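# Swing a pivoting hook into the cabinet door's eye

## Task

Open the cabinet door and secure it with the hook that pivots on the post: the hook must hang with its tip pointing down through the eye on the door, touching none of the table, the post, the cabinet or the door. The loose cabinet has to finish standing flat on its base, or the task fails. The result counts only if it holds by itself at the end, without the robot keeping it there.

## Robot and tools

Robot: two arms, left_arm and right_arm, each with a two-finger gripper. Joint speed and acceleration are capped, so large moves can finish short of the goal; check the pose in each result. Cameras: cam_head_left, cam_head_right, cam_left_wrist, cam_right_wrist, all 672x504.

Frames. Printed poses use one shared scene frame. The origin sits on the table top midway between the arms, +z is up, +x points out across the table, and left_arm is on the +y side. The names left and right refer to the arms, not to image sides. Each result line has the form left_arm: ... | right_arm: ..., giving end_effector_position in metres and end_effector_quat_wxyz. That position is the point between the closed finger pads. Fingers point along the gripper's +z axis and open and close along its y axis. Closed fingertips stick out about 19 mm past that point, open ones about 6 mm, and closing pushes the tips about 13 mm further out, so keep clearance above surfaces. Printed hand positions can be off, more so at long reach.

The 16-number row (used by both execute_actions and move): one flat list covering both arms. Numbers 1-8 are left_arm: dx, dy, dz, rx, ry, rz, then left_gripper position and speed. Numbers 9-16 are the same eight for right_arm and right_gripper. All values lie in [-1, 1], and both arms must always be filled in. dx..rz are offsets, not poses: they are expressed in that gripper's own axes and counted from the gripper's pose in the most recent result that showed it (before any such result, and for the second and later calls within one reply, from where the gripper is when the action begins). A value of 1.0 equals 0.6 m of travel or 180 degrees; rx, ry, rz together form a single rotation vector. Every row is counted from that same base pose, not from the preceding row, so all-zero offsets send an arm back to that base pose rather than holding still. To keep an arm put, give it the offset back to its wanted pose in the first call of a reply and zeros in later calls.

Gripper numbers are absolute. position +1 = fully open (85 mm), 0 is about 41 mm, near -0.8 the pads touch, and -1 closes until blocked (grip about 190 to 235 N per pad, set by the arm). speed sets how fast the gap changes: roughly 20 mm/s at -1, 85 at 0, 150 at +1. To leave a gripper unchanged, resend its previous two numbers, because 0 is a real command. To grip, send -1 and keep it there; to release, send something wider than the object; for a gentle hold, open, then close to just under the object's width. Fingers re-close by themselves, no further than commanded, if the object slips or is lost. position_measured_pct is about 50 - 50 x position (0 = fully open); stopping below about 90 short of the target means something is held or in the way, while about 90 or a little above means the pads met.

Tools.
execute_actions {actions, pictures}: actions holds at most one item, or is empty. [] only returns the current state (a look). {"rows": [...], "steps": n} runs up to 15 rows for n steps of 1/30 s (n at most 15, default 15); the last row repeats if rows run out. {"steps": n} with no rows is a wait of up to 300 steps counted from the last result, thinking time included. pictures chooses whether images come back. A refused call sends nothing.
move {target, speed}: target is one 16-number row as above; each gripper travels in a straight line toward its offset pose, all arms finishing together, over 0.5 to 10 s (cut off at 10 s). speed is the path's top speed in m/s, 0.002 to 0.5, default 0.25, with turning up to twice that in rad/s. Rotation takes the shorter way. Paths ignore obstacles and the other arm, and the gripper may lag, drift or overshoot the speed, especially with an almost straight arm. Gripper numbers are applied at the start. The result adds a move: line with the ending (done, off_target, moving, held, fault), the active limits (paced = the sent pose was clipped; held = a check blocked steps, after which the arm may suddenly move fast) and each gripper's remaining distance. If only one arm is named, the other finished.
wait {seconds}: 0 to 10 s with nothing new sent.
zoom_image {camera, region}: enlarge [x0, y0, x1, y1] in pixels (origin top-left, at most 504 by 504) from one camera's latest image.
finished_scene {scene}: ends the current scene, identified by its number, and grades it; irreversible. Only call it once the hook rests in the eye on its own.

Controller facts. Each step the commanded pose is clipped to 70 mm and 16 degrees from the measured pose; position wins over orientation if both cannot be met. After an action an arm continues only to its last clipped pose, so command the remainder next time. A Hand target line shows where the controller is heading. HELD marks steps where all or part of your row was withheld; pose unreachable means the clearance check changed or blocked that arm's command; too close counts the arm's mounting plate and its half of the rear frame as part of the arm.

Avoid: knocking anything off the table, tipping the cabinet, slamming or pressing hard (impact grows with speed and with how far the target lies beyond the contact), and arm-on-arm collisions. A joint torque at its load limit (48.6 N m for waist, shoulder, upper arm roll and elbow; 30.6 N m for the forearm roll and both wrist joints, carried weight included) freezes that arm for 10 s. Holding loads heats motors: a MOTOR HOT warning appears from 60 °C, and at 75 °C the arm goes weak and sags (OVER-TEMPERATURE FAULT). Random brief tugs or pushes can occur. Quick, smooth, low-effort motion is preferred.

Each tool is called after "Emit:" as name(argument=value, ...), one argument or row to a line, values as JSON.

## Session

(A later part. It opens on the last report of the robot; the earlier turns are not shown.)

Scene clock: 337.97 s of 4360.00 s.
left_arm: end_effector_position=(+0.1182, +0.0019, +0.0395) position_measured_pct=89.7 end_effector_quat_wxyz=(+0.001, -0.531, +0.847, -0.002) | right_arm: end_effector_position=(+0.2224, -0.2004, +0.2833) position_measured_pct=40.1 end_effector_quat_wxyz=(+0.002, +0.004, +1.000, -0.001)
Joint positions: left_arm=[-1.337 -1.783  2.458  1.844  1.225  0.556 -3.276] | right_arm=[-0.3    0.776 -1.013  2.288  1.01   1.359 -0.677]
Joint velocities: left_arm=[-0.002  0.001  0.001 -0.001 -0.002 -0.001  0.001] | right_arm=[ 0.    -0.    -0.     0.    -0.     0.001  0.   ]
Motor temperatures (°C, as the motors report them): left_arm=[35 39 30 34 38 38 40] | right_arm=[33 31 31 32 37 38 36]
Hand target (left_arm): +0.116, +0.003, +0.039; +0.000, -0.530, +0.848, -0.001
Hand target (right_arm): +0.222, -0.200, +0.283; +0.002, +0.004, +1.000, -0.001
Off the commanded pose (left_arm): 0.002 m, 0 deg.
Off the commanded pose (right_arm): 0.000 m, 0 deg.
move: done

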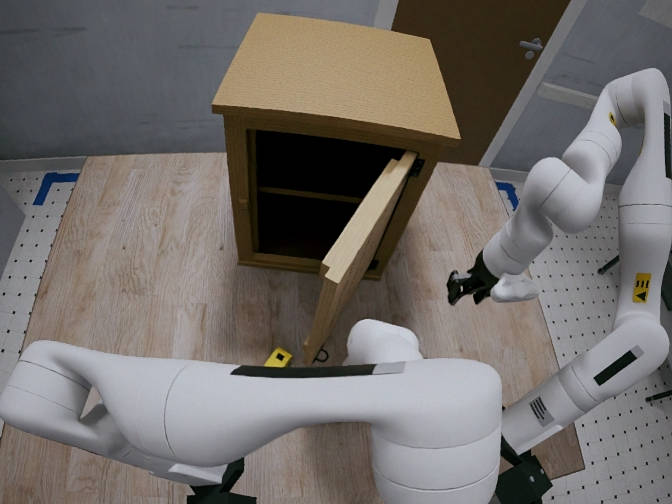

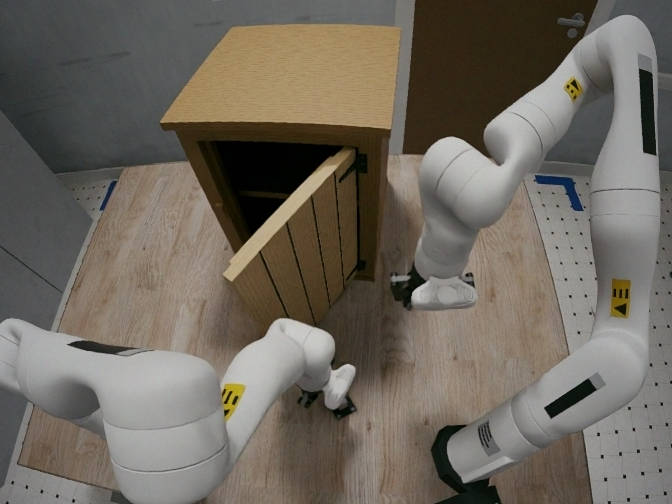

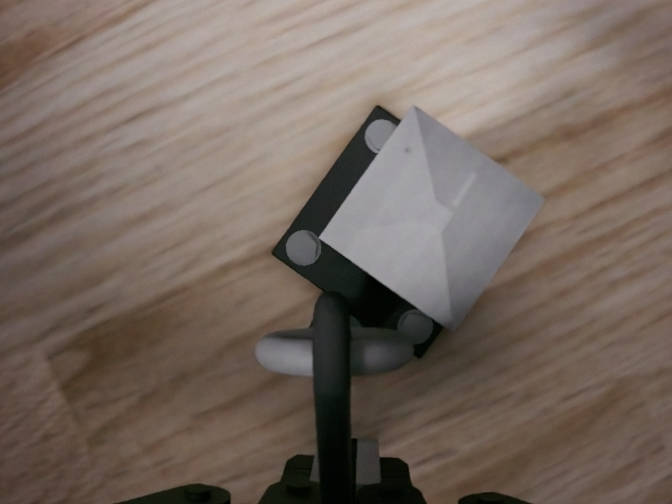

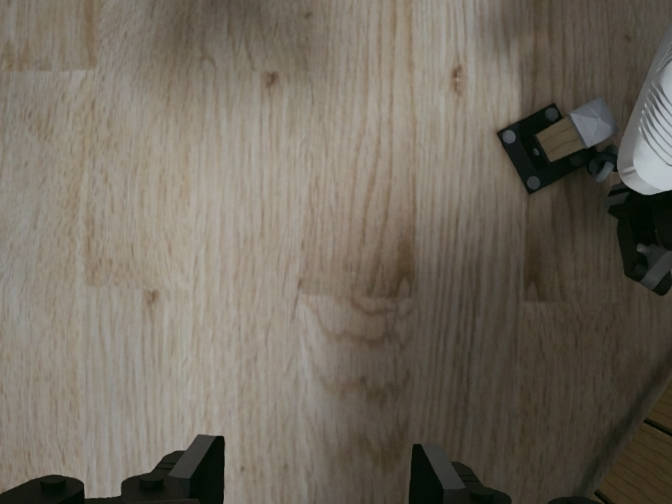

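Emit:
move(
  target=[0,0,-0.045,0,0,0,0.0,0, 0,0,0,0,0,0,0.2,0],
  speed=0.03,
)

Emit:
move(
  target=[0,0,0,0,0,0,-1,-0.5, 0,0,0,0,0,0,0.2,0],
  speed=0.06,
)

Scene clock: 346.20 s of 4360.00 s.
left_arm: end_effector_position=(+0.1181, +0.0020, +0.0663) position_measured_pct=50.0 end_effector_quat_wxyz=(+0.001, -0.531, +0.847, -0.002) | right_arm: end_effector_position=(+0.2224, -0.2004, +0.2833) position_measured_pct=40.1 end_effector_quat_wxyz=(+0.002, +0.004, +1.000, -0.001)
Joint positions: left_arm=[-1.303 -1.737  2.423  1.864  1.179  0.605 -3.239] | right_arm=[-0.3    0.776 -1.013  2.288  1.01   1.359 -0.677]
Joint velocities: left_arm=[ 0.002  0.002 -0.001  0.001 -0.002  0.001  0.003] | right_arm=[-0.     0.     0.001  0.    -0.     0.001  0.002]
Motor temperatures (°C, as the motors report them): left_arm=[35 39 30 34 38 38 40] | right_arm=[33 31 31 32 37 38 36]
Hand target (left_arm): +0.118, +0.002, +0.066; +0.001, -0.531, +0.847, -0.002
Hand target (right_arm): +0.222, -0.200, +0.283; +0.002, +0.004, +1.000, -0.001
Off the commanded pose (left_arm): 0.000 m, 0 deg.
Off the commanded pose (right_arm): 0.000 m, 0 deg.
After step 90, 4.07 s passed at rest.
move: done

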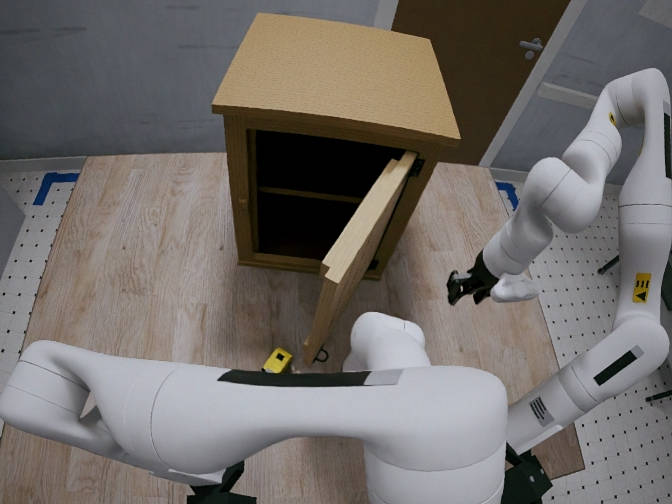

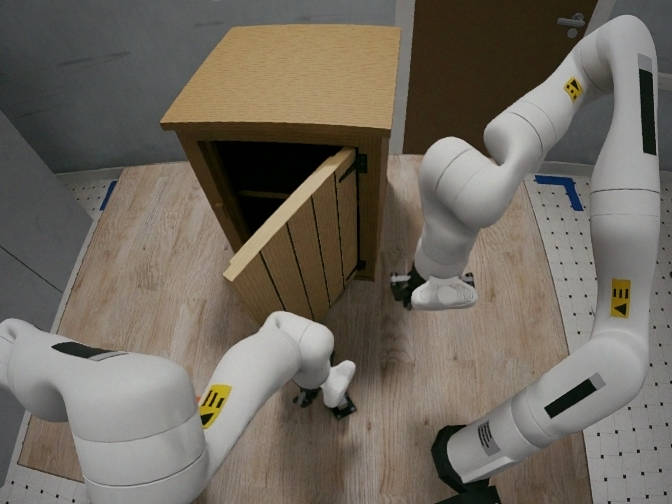

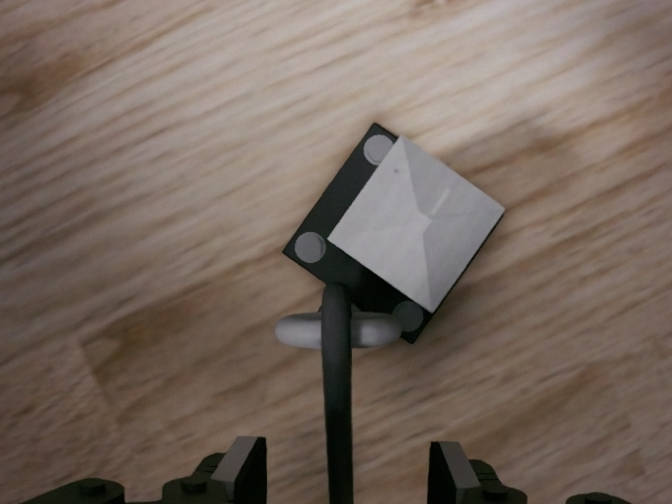

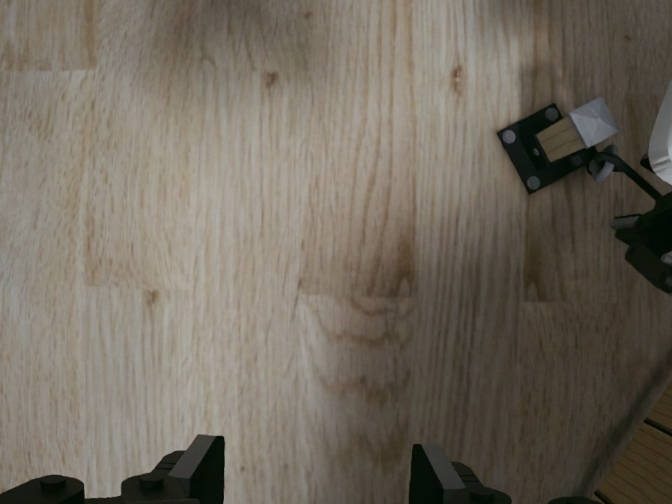

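Scene clock: 347.27 s of 4360.00 s.
left_arm: end_effector_position=(+0.1195, +0.0013, +0.0665) position_measured_pct=88.9 end_effector_quat_wxyz=(+0.002, -0.532, +0.847, -0.004) | right_arm: end_effector_position=(+0.2224, -0.2004, +0.2833) position_measured_pct=40.1 end_effector_quat_wxyz=(+0.002, +0.004, +1.000, -0.001)
Joint positions: left_arm=[-1.304 -1.737  2.422  1.863  1.178  0.603 -3.238] | right_arm=[-0.3    0.776 -1.013  2.288  1.01   1.359 -0.677]
Joint velocities: left_arm=[-0.001  0.     0.001 -0.    -0.003 -0.001  0.   ] | right_arm=[ 0.     0.     0.001 -0.     0.     0.001  0.   ]
Motor temperatures (°C, as the motors report them): left_arm=[35 39 30 34 38 38 40] | right_arm=[33 31 31 32 37 38 36]
Hand target (left_arm): +0.118, +0.002, +0.066; +0.001, -0.531, +0.847, -0.002
Hand target (right_arm): +0.222, -0.200, +0.283; +0.002, +0.004, +1.000, -0.001
Off the commanded pose (left_arm): 0.002 m, 0 deg.
Off the commanded pose (right_arm): 0.000 m, 0 deg.
move: done

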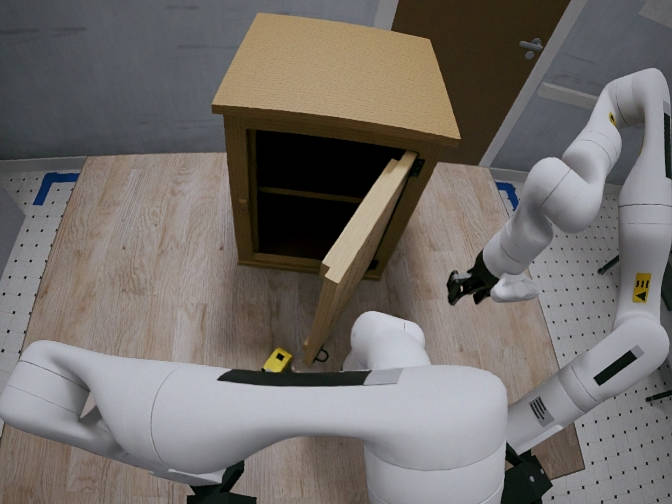

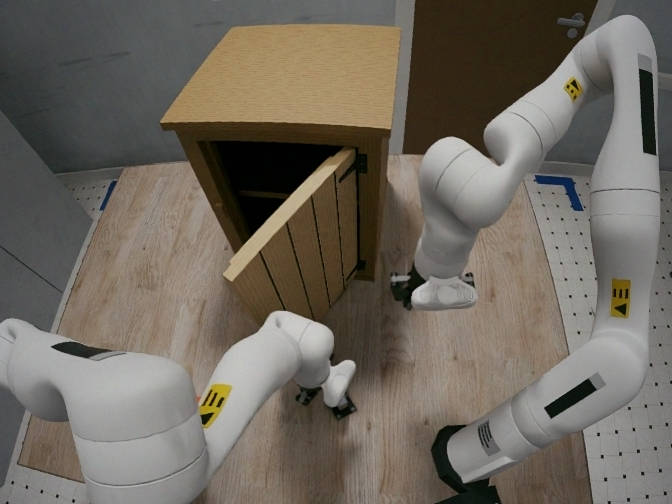

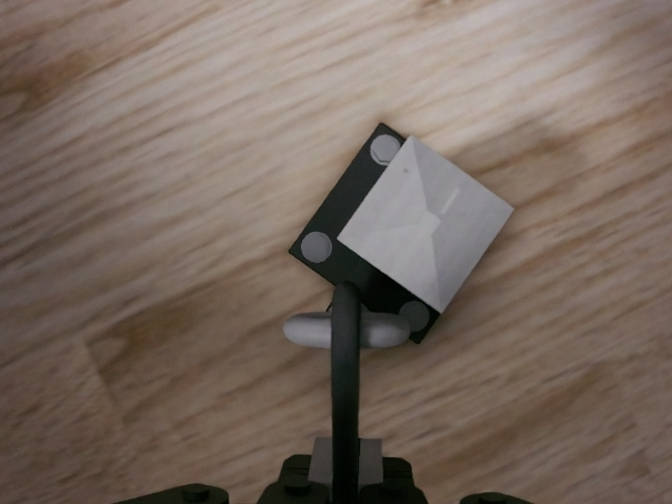

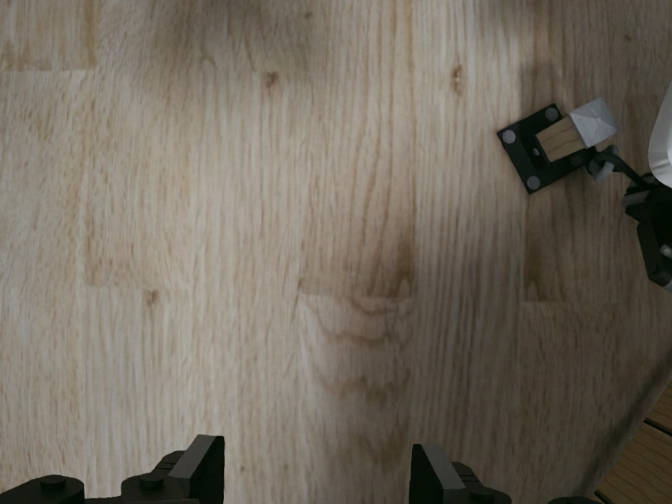

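Emit:
move(
  target=[0,0,-0.058,0,-0.194,0,-1,-0.5, 0,0,0,0,0,0,0.2,0],
  speed=0.04,
)

Emit:
move(
  target=[0.003,-0.028,-0.0025,0.056,0,0.0805,-1,-0.5, 0,0,0,0,0,0,0.2,0],
  speed=0.04,
)

Scene clock: 374.83 s of 4360.00 s.
left_arm: end_effector_position=(+0.1199, +0.0038, +0.0953) position_measured_pct=88.9 end_effector_quat_wxyz=(+0.255, -0.508, +0.807, +0.159) | right_arm: end_effector_position=(+0.2224, -0.2004, +0.2833) position_measured_pct=40.1 end_effector_quat_wxyz=(+0.002, +0.004, +1.000, -0.001)
Joint positions: left_arm=[-1.102 -2.074  2.195  1.25   0.662  1.379 -2.536] | right_arm=[-0.3    0.776 -1.013  2.288  1.01   1.359 -0.677]
Joint velocities: left_arm=[-0.001 -0.004 -0.001 -0.004 -0.003  0.003  0.002] | right_arm=[-0.    -0.     0.001 -0.    -0.     0.001  0.002]
Motor temperatures (°C, as the motors report them): left_arm=[35 40 30 34 38 38 40] | right_arm=[33 31 31 32 37 38 36]
Hand target (left_arm): +0.119, +0.001, +0.100; +0.254, -0.508, +0.808, +0.157
Hand target (right_arm): +0.222, -0.200, +0.283; +0.002, +0.004, +1.000, -0.001
Off the commanded pose (left_arm): 0.006 m, 0 deg.
Off the commanded pose (right_arm): 0.000 m, 0 deg.
After step 90, 16.70 s passed at rest.
move: off_target (left_arm)

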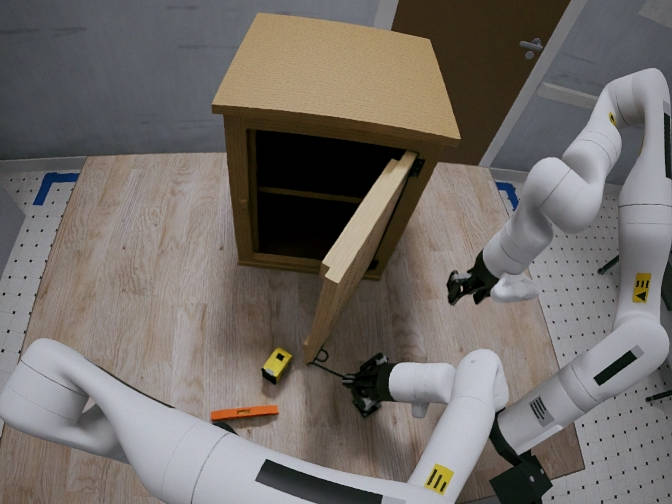

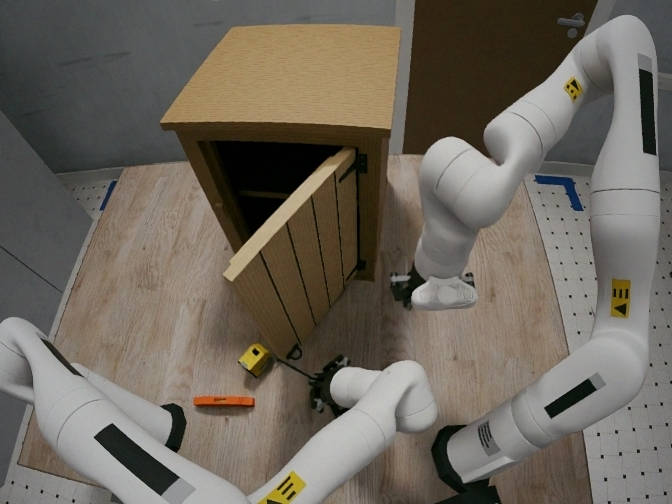

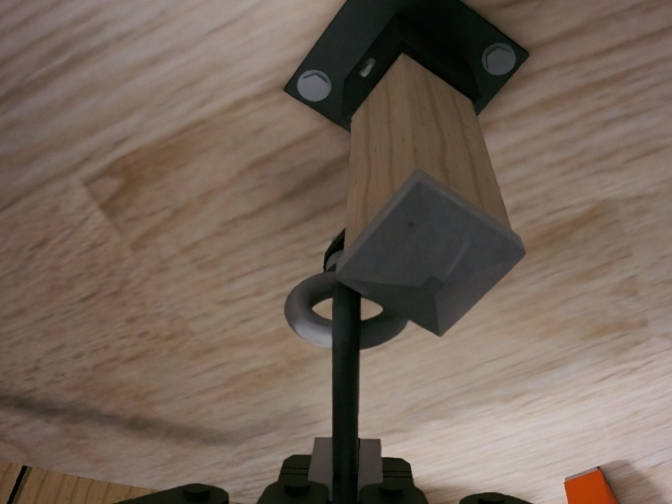

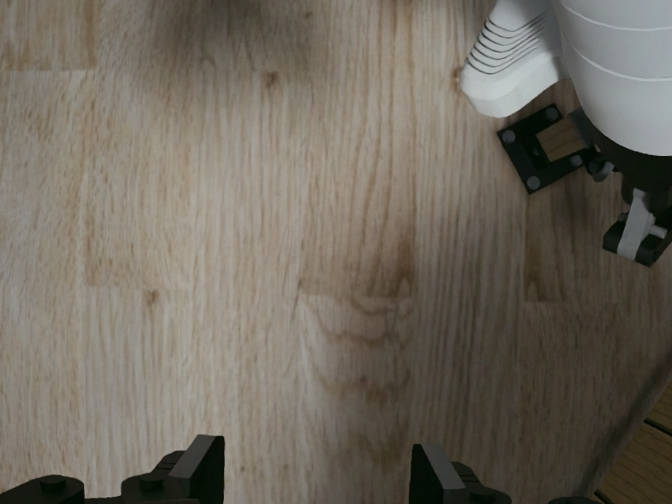

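Scene clock: 378.93 s of 4360.00 s.
left_arm: end_effector_position=(+0.1301, -0.0018, +0.0938) position_measured_pct=88.9 end_effector_quat_wxyz=(+0.272, -0.383, +0.874, +0.124) | right_arm: end_effector_position=(+0.2224, -0.2004, +0.2833) position_measured_pct=40.1 end_effector_quat_wxyz=(+0.002, +0.004, +1.000, -0.001)
Joint positions: left_arm=[-0.997 -2.065  2.233  1.353  0.639  1.218 -2.776] | right_arm=[-0.3    0.776 -1.013  2.287  1.01   1.359 -0.677]
Joint velocities: left_arm=[ 0.006 -0.004 -0.006  0.002  0.01   0.002 -0.007] | right_arm=[-0.  0.  0. -0.  0.  0.  0.]
Motor temperatures (°C, as the motors report them): left_arm=[35 40 30 34 38 38 40] | right_arm=[33 31 31 32 37 38 36]
Hand target (left_arm): +0.134, -0.005, +0.096; +0.276, -0.378, +0.876, +0.119
Hand target (right_arm): +0.222, -0.200, +0.283; +0.002, +0.004, +1.000, -0.001
Off the commanded pose (left_arm): 0.006 m, 1 deg.
Off the commanded pose (right_arm): 0.000 m, 0 deg.
move: off_target (left_arm)

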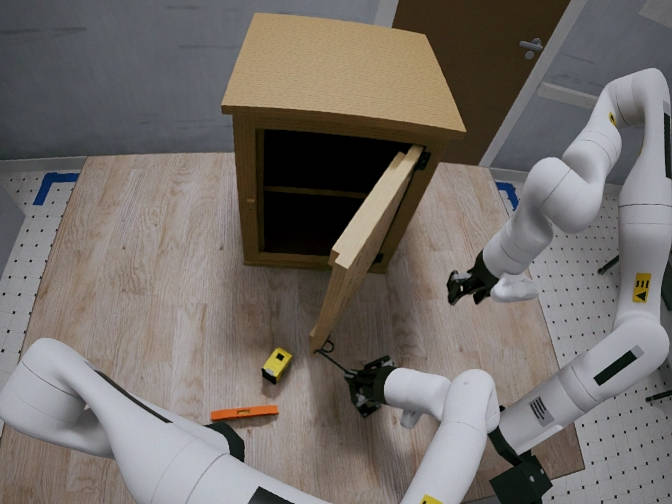

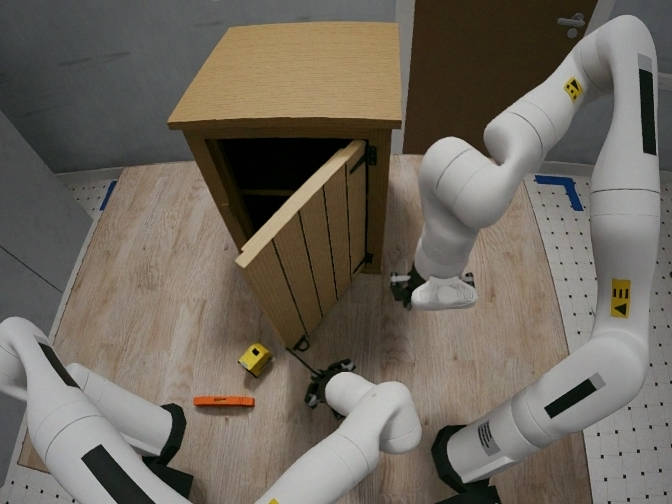

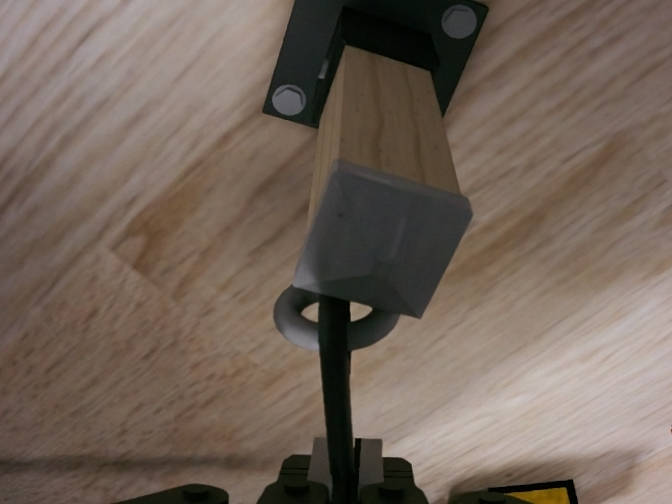

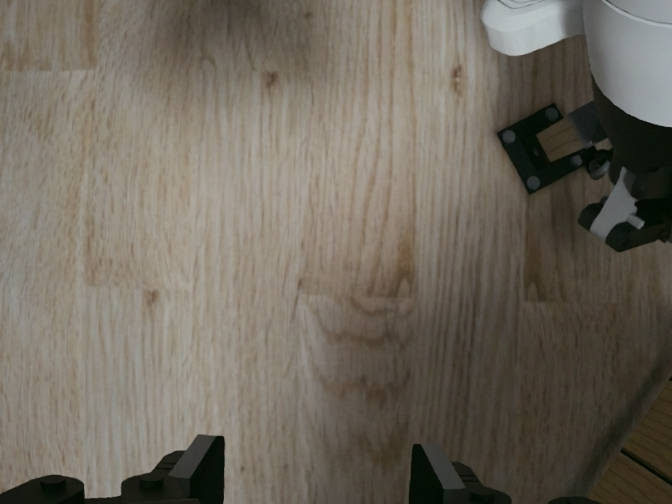

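Emit:
zoom_image(
  camera="cam_head_left",
  region=[260, 300, 420, 420],
)

Emit:
zoom_image(
  camera="cam_head_right",
  region=[240, 300, 400, 420],
)

Region (260, 300, 420, 420) of cam_head_left's 672x504 image, scaled by 3.150, with more detail than that image has; it fills the top 378 rows of this view, and the rest is white.

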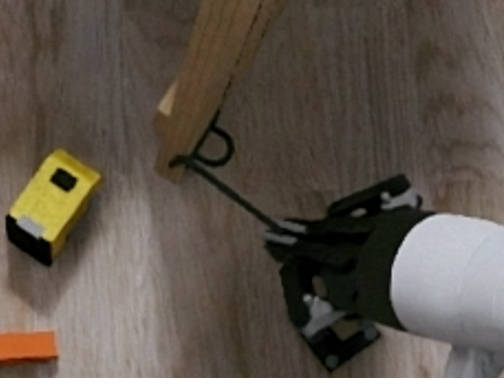

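Region (240, 300, 400, 420) of cam_head_right's 672x504 image, scaled by 3.150, with more detail than that image has; it fills the top 378 rows of this view, and the rest is white.

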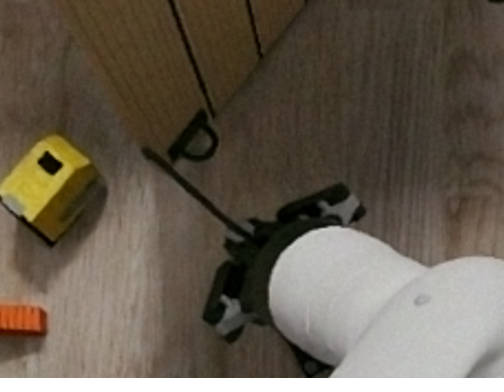

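Emit:
move(
  target=[0,0.008,0,-0.019,0,-0.027,-1,-0.5, -0.13,0.117,0,0,0,0,-1,0],
  speed=0.05,
)

Scene clock: 400.30 s of 4360.00 s.
left_arm: end_effector_position=(+0.1275, +0.0003, +0.0933) position_measured_pct=88.9 end_effector_quat_wxyz=(+0.266, -0.428, +0.853, +0.137) | right_arm: end_effector_position=(+0.3010, -0.1308, +0.2837) position_measured_pct=91.7 end_effector_quat_wxyz=(+0.003, +0.004, +1.000, -0.001)
Joint positions: left_arm=[-1.033 -2.073  2.214  1.314  0.651  1.279 -2.697] | right_arm=[-0.287  0.882 -0.928  1.975  1.102  1.462 -0.433]
Joint velocities: left_arm=[-0.001  0.001  0.002  0.    -0.002 -0.001  0.004] | right_arm=[-0.001  0.002  0.002 -0.004 -0.    -0.001  0.002]
Motor temperatures (°C, as the motors report them): left_arm=[35 40 31 34 38 38 40] | right_arm=[33 31 31 32 37 38 36]
Hand target (left_arm): +0.127, +0.001, +0.094; +0.266, -0.428, +0.853, +0.138
Hand target (right_arm): +0.301, -0.131, +0.284; +0.003, +0.004, +1.000, -0.001
Off the commanded pose (left_arm): 0.002 m, 0 deg.
Off the commanded pose (right_arm): 0.000 m, 0 deg.
After step 90, 15.97 s passed at rest.
move: done

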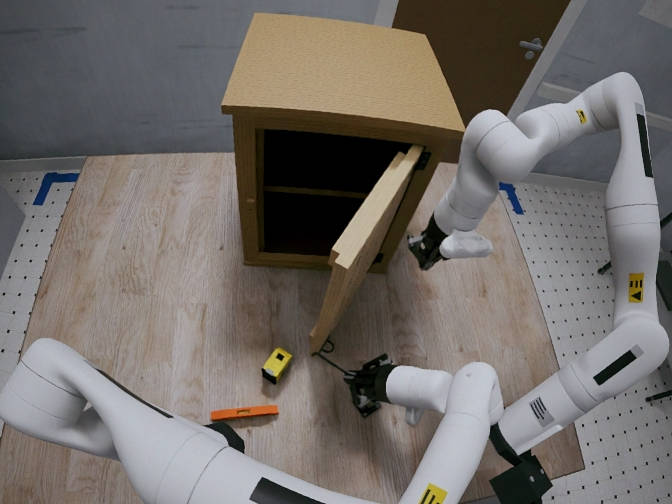

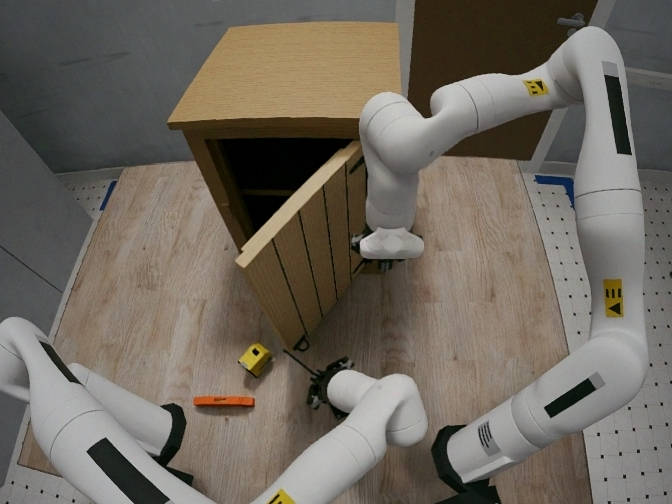

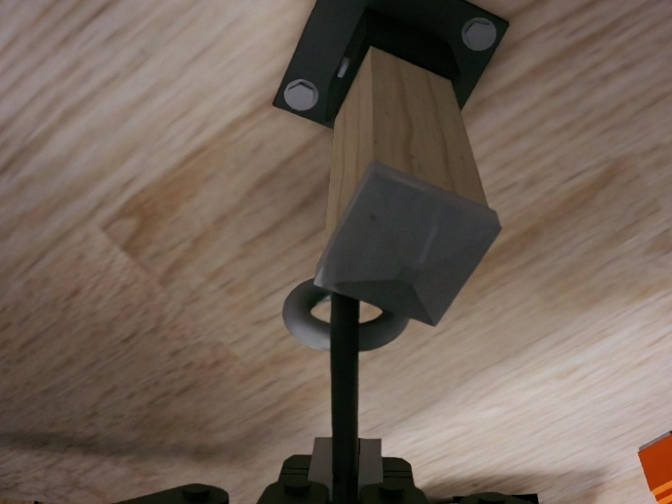

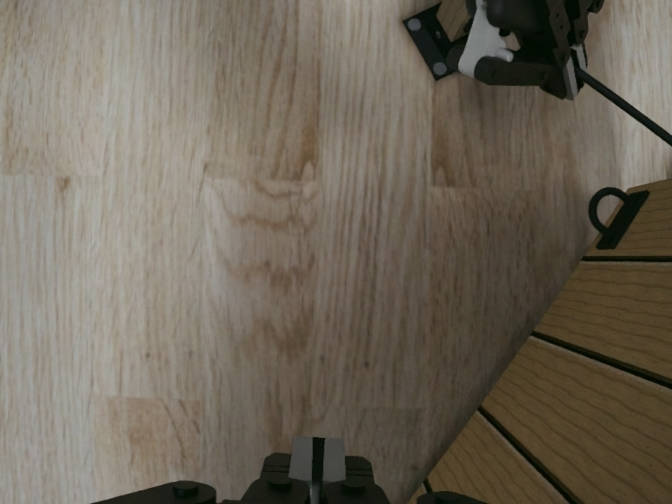

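Emit:
move(
  target=[0,0,0,0,0,0,-1,-0.5, 0,0.09,0,0,0,0,-1,0],
  speed=0.02,
)

Scene clock: 416.93 s of 4360.00 s.
left_arm: end_effector_position=(+0.1278, +0.0001, +0.0931) position_measured_pct=88.9 end_effector_quat_wxyz=(+0.266, -0.428, +0.853, +0.136) | right_arm: end_effector_position=(+0.3016, -0.0769, +0.2837) position_measured_pct=91.7 end_effector_quat_wxyz=(+0.003, +0.004, +1.000, -0.001)
Joint positions: left_arm=[-1.034 -2.073  2.215  1.313  0.649  1.278 -2.696] | right_arm=[-0.381  0.983 -0.889  1.838  1.128  1.494 -0.431]
Joint velocities: left_arm=[ 0.     0.     0.    -0.001  0.     0.    -0.001] | right_arm=[-0.003  0.003  0.001 -0.003 -0.     0.    -0.   ]
Motor temperatures (°C, as the motors report them): left_arm=[35 41 31 34 38 38 40] | right_arm=[33 31 31 32 37 38 36]
Hand target (left_arm): +0.128, +0.000, +0.093; +0.266, -0.428, +0.853, +0.137
Hand target (right_arm): +0.302, -0.077, +0.284; +0.003, +0.004, +1.000, -0.001
Off the commanded pose (left_arm): 0.000 m, 0 deg.
Off the commanded pose (right_arm): 0.000 m, 0 deg.
After step 90, 10.70 s passed at rest.
move: done

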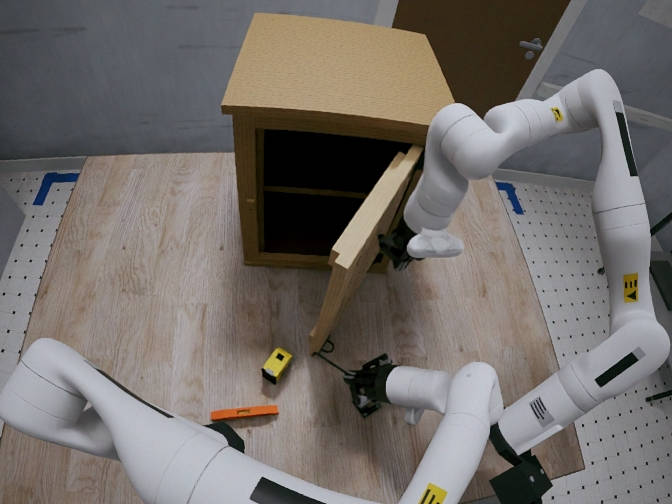

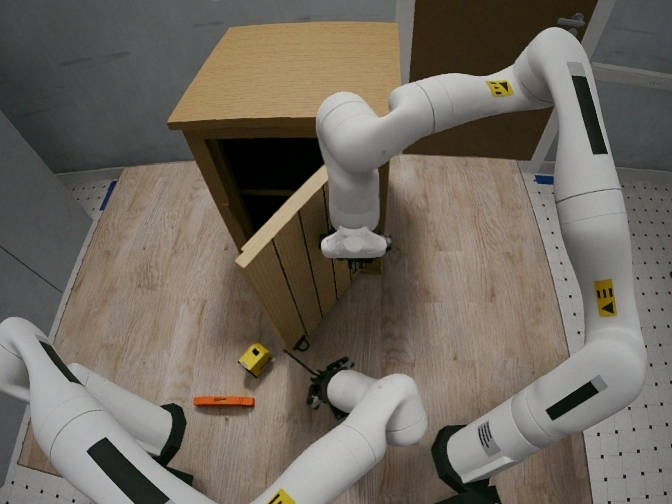

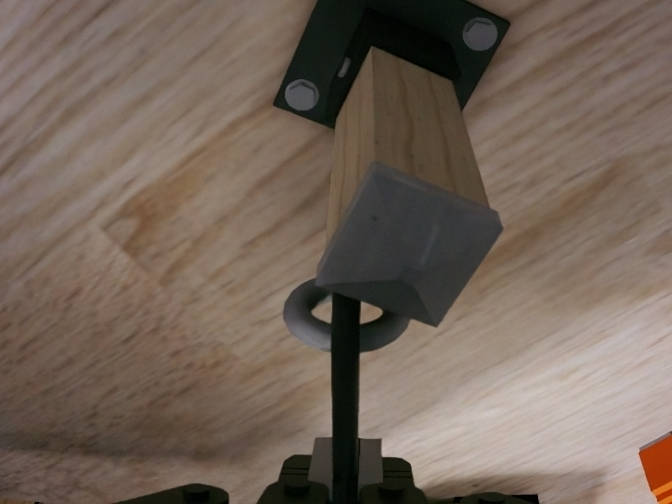

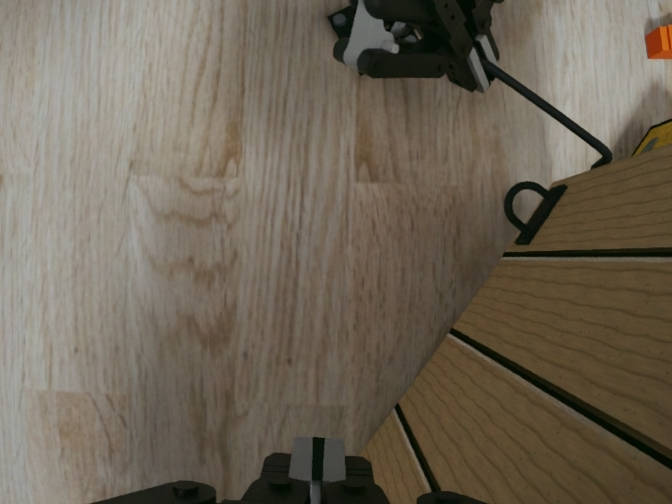

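Emit:
move(
  target=[0,0,0,0,0,0,-1,-0.5, 0,0.033,0,0,0,0,-1,0],
  speed=0.015,
)

Scene clock: 421.10 s of 4360.00 s.
left_arm: end_effector_position=(+0.1279, +0.0001, +0.0930) position_measured_pct=88.9 end_effector_quat_wxyz=(+0.266, -0.428, +0.853, +0.136) | right_arm: end_effector_position=(+0.3019, -0.0572, +0.2837) position_measured_pct=91.7 end_effector_quat_wxyz=(+0.003, +0.004, +1.000, -0.001)
Joint positions: left_arm=[-1.034 -2.073  2.215  1.313  0.649  1.278 -2.696] | right_arm=[-0.413  1.019 -0.876  1.784  1.136  1.505 -0.425]
Joint velocities: left_arm=[-0.     0.001  0.     0.001 -0.001  0.001 -0.001] | right_arm=[-0.002  0.002  0.002 -0.002  0.001  0.     0.   ]
Motor temperatures (°C, as the motors report them): left_arm=[35 41 31 34 38 38 40] | right_arm=[33 31 31 32 37 38 36]
Hand target (left_arm): +0.128, +0.000, +0.093; +0.266, -0.428, +0.853, +0.136
Hand target (right_arm): +0.302, -0.057, +0.284; +0.003, +0.004, +1.000, -0.001
Off the commanded pose (left_arm): 0.000 m, 0 deg.
Off the commanded pose (right_arm): 0.000 m, 0 deg.
move: done

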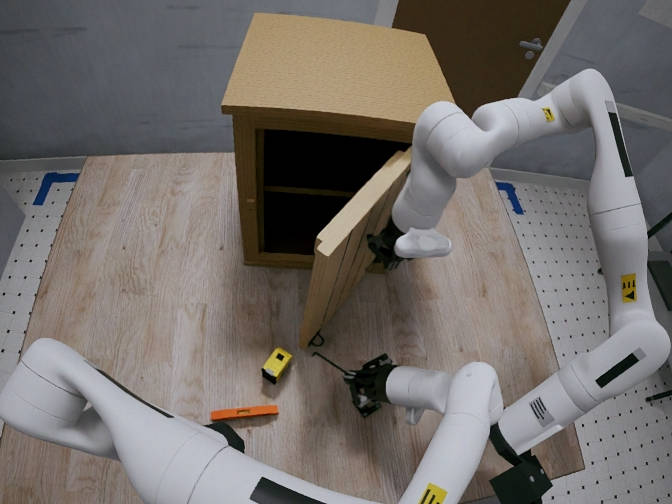

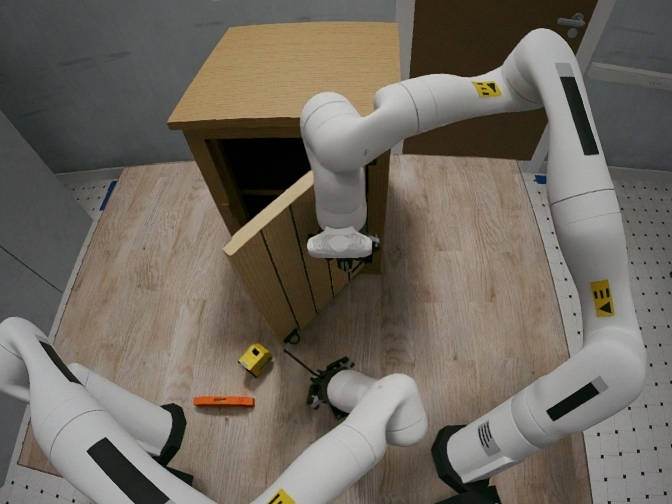

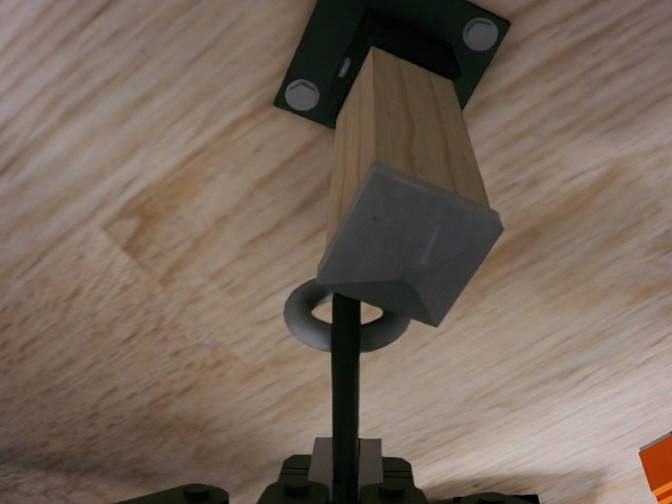

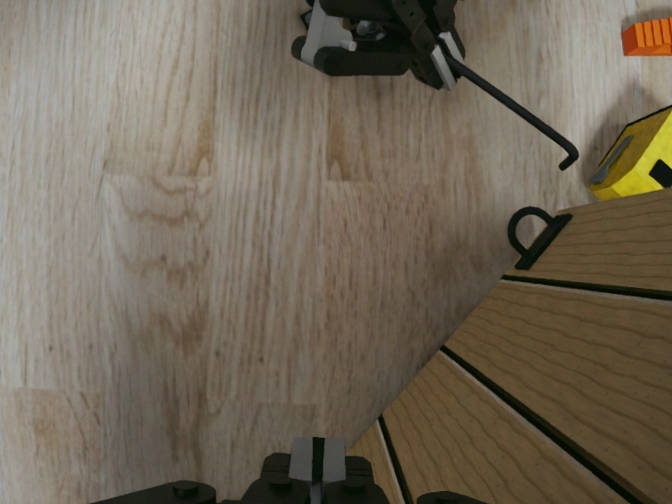

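Emit:
move(
  target=[0.002,-0.0195,-0.002,0.048,0,0.068,-1,-0.5, 0,0,0,0,0,0,-1,0],
  speed=0.04,
)

Scene clock: 429.53 s of 4360.00 s.
left_arm: end_effector_position=(+0.1364, -0.0079, +0.0930) position_measured_pct=88.9 end_effector_quat_wxyz=(+0.282, -0.313, +0.901, +0.100) | right_arm: end_effector_position=(+0.3019, -0.0572, +0.2837) position_measured_pct=91.7 end_effector_quat_wxyz=(+0.003, +0.004, +1.000, -0.001)
Joint positions: left_arm=[-0.952 -2.047  2.27   1.417  0.615  1.099 -2.89 ] | right_arm=[-0.413  1.019 -0.876  1.784  1.136  1.505 -0.425]
Joint velocities: left_arm=[ 0.002  0.     0.001  0.003  0.    -0.002 -0.001] | right_arm=[-0.     0.    -0.001 -0.    -0.    -0.    -0.   ]
Motor temperatures (°C, as the motors report them): left_arm=[35 41 31 34 38 38 40] | right_arm=[33 32 31 32 37 38 36]
Hand target (left_arm): +0.136, -0.008, +0.093; +0.282, -0.313, +0.902, +0.099
Hand target (right_arm): +0.302, -0.057, +0.284; +0.003, +0.004, +1.000, -0.001
Off the commanded pose (left_arm): 0.000 m, 0 deg.
Off the commanded pose (right_arm): 0.000 m, 0 deg.
After step 90, 1.93 s passed at rest.
move: done

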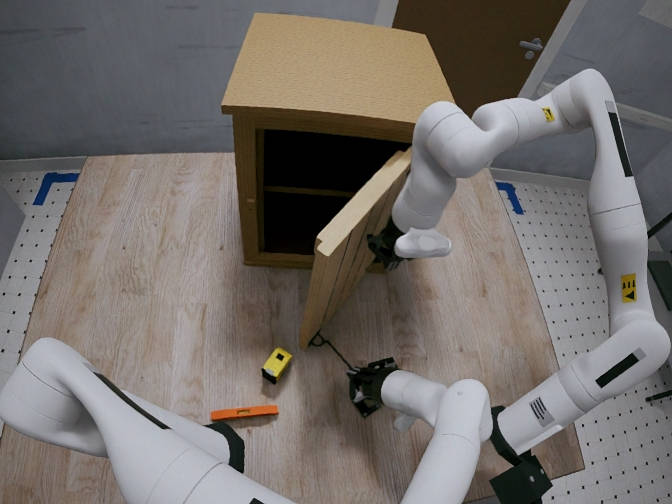

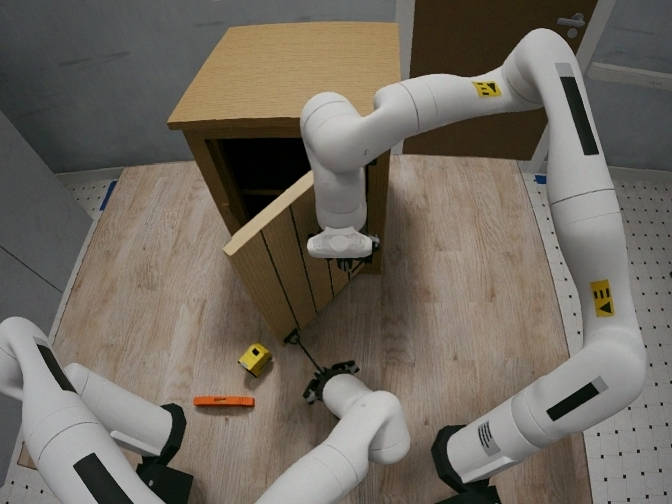

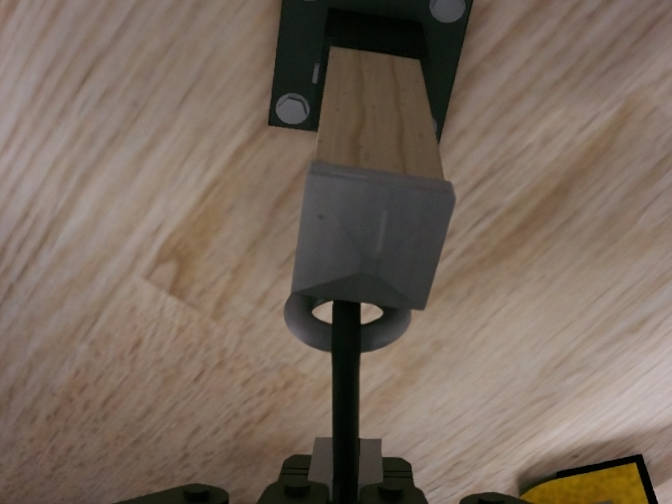

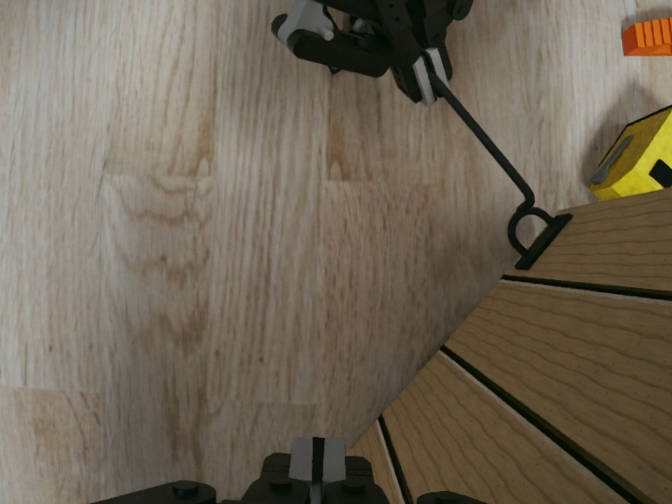

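Emit:
zoom_image(
  camera="cam_right_wrist",
  region=[440, 130, 640, 300],
)

Emit:
zoom_image(
  camera="cam_head_left",
  region=[270, 300, 390, 390],
)

Emit:
zoom_image(
  camera="cam_head_right",
  region=[250, 300, 370, 390],
)

Region (440, 130, 640, 300) of cam_right_wrist's 672x504 image, scaled by 2.520; it fills the top 428 rows of this view, and the rest is white.

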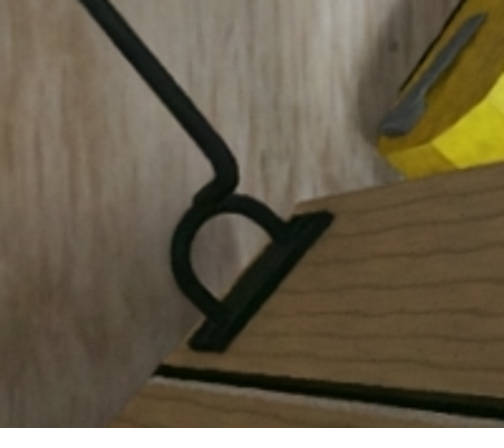

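Region (270, 300, 390, 390) of cam_head_left's 672x504 image, scaled by 4.200, with more detail than that image has; it fills the top 378 rows of this view, and the rest is white.

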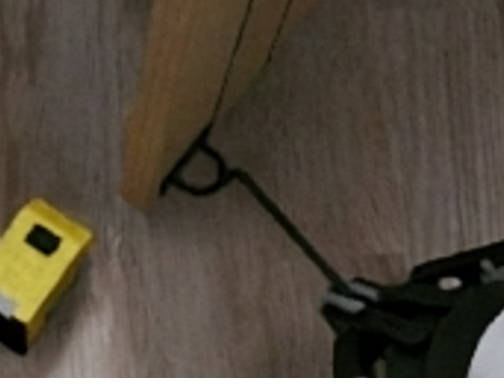

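Region (250, 300, 370, 390) of cam_head_right's 672x504 image, scaled by 4.200, with more detail than that image has; it fills the top 378 rows of this view, and the rest is white.

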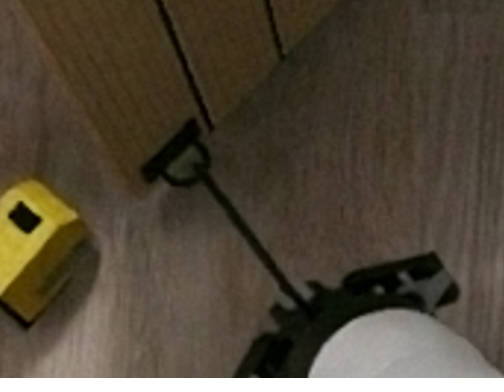

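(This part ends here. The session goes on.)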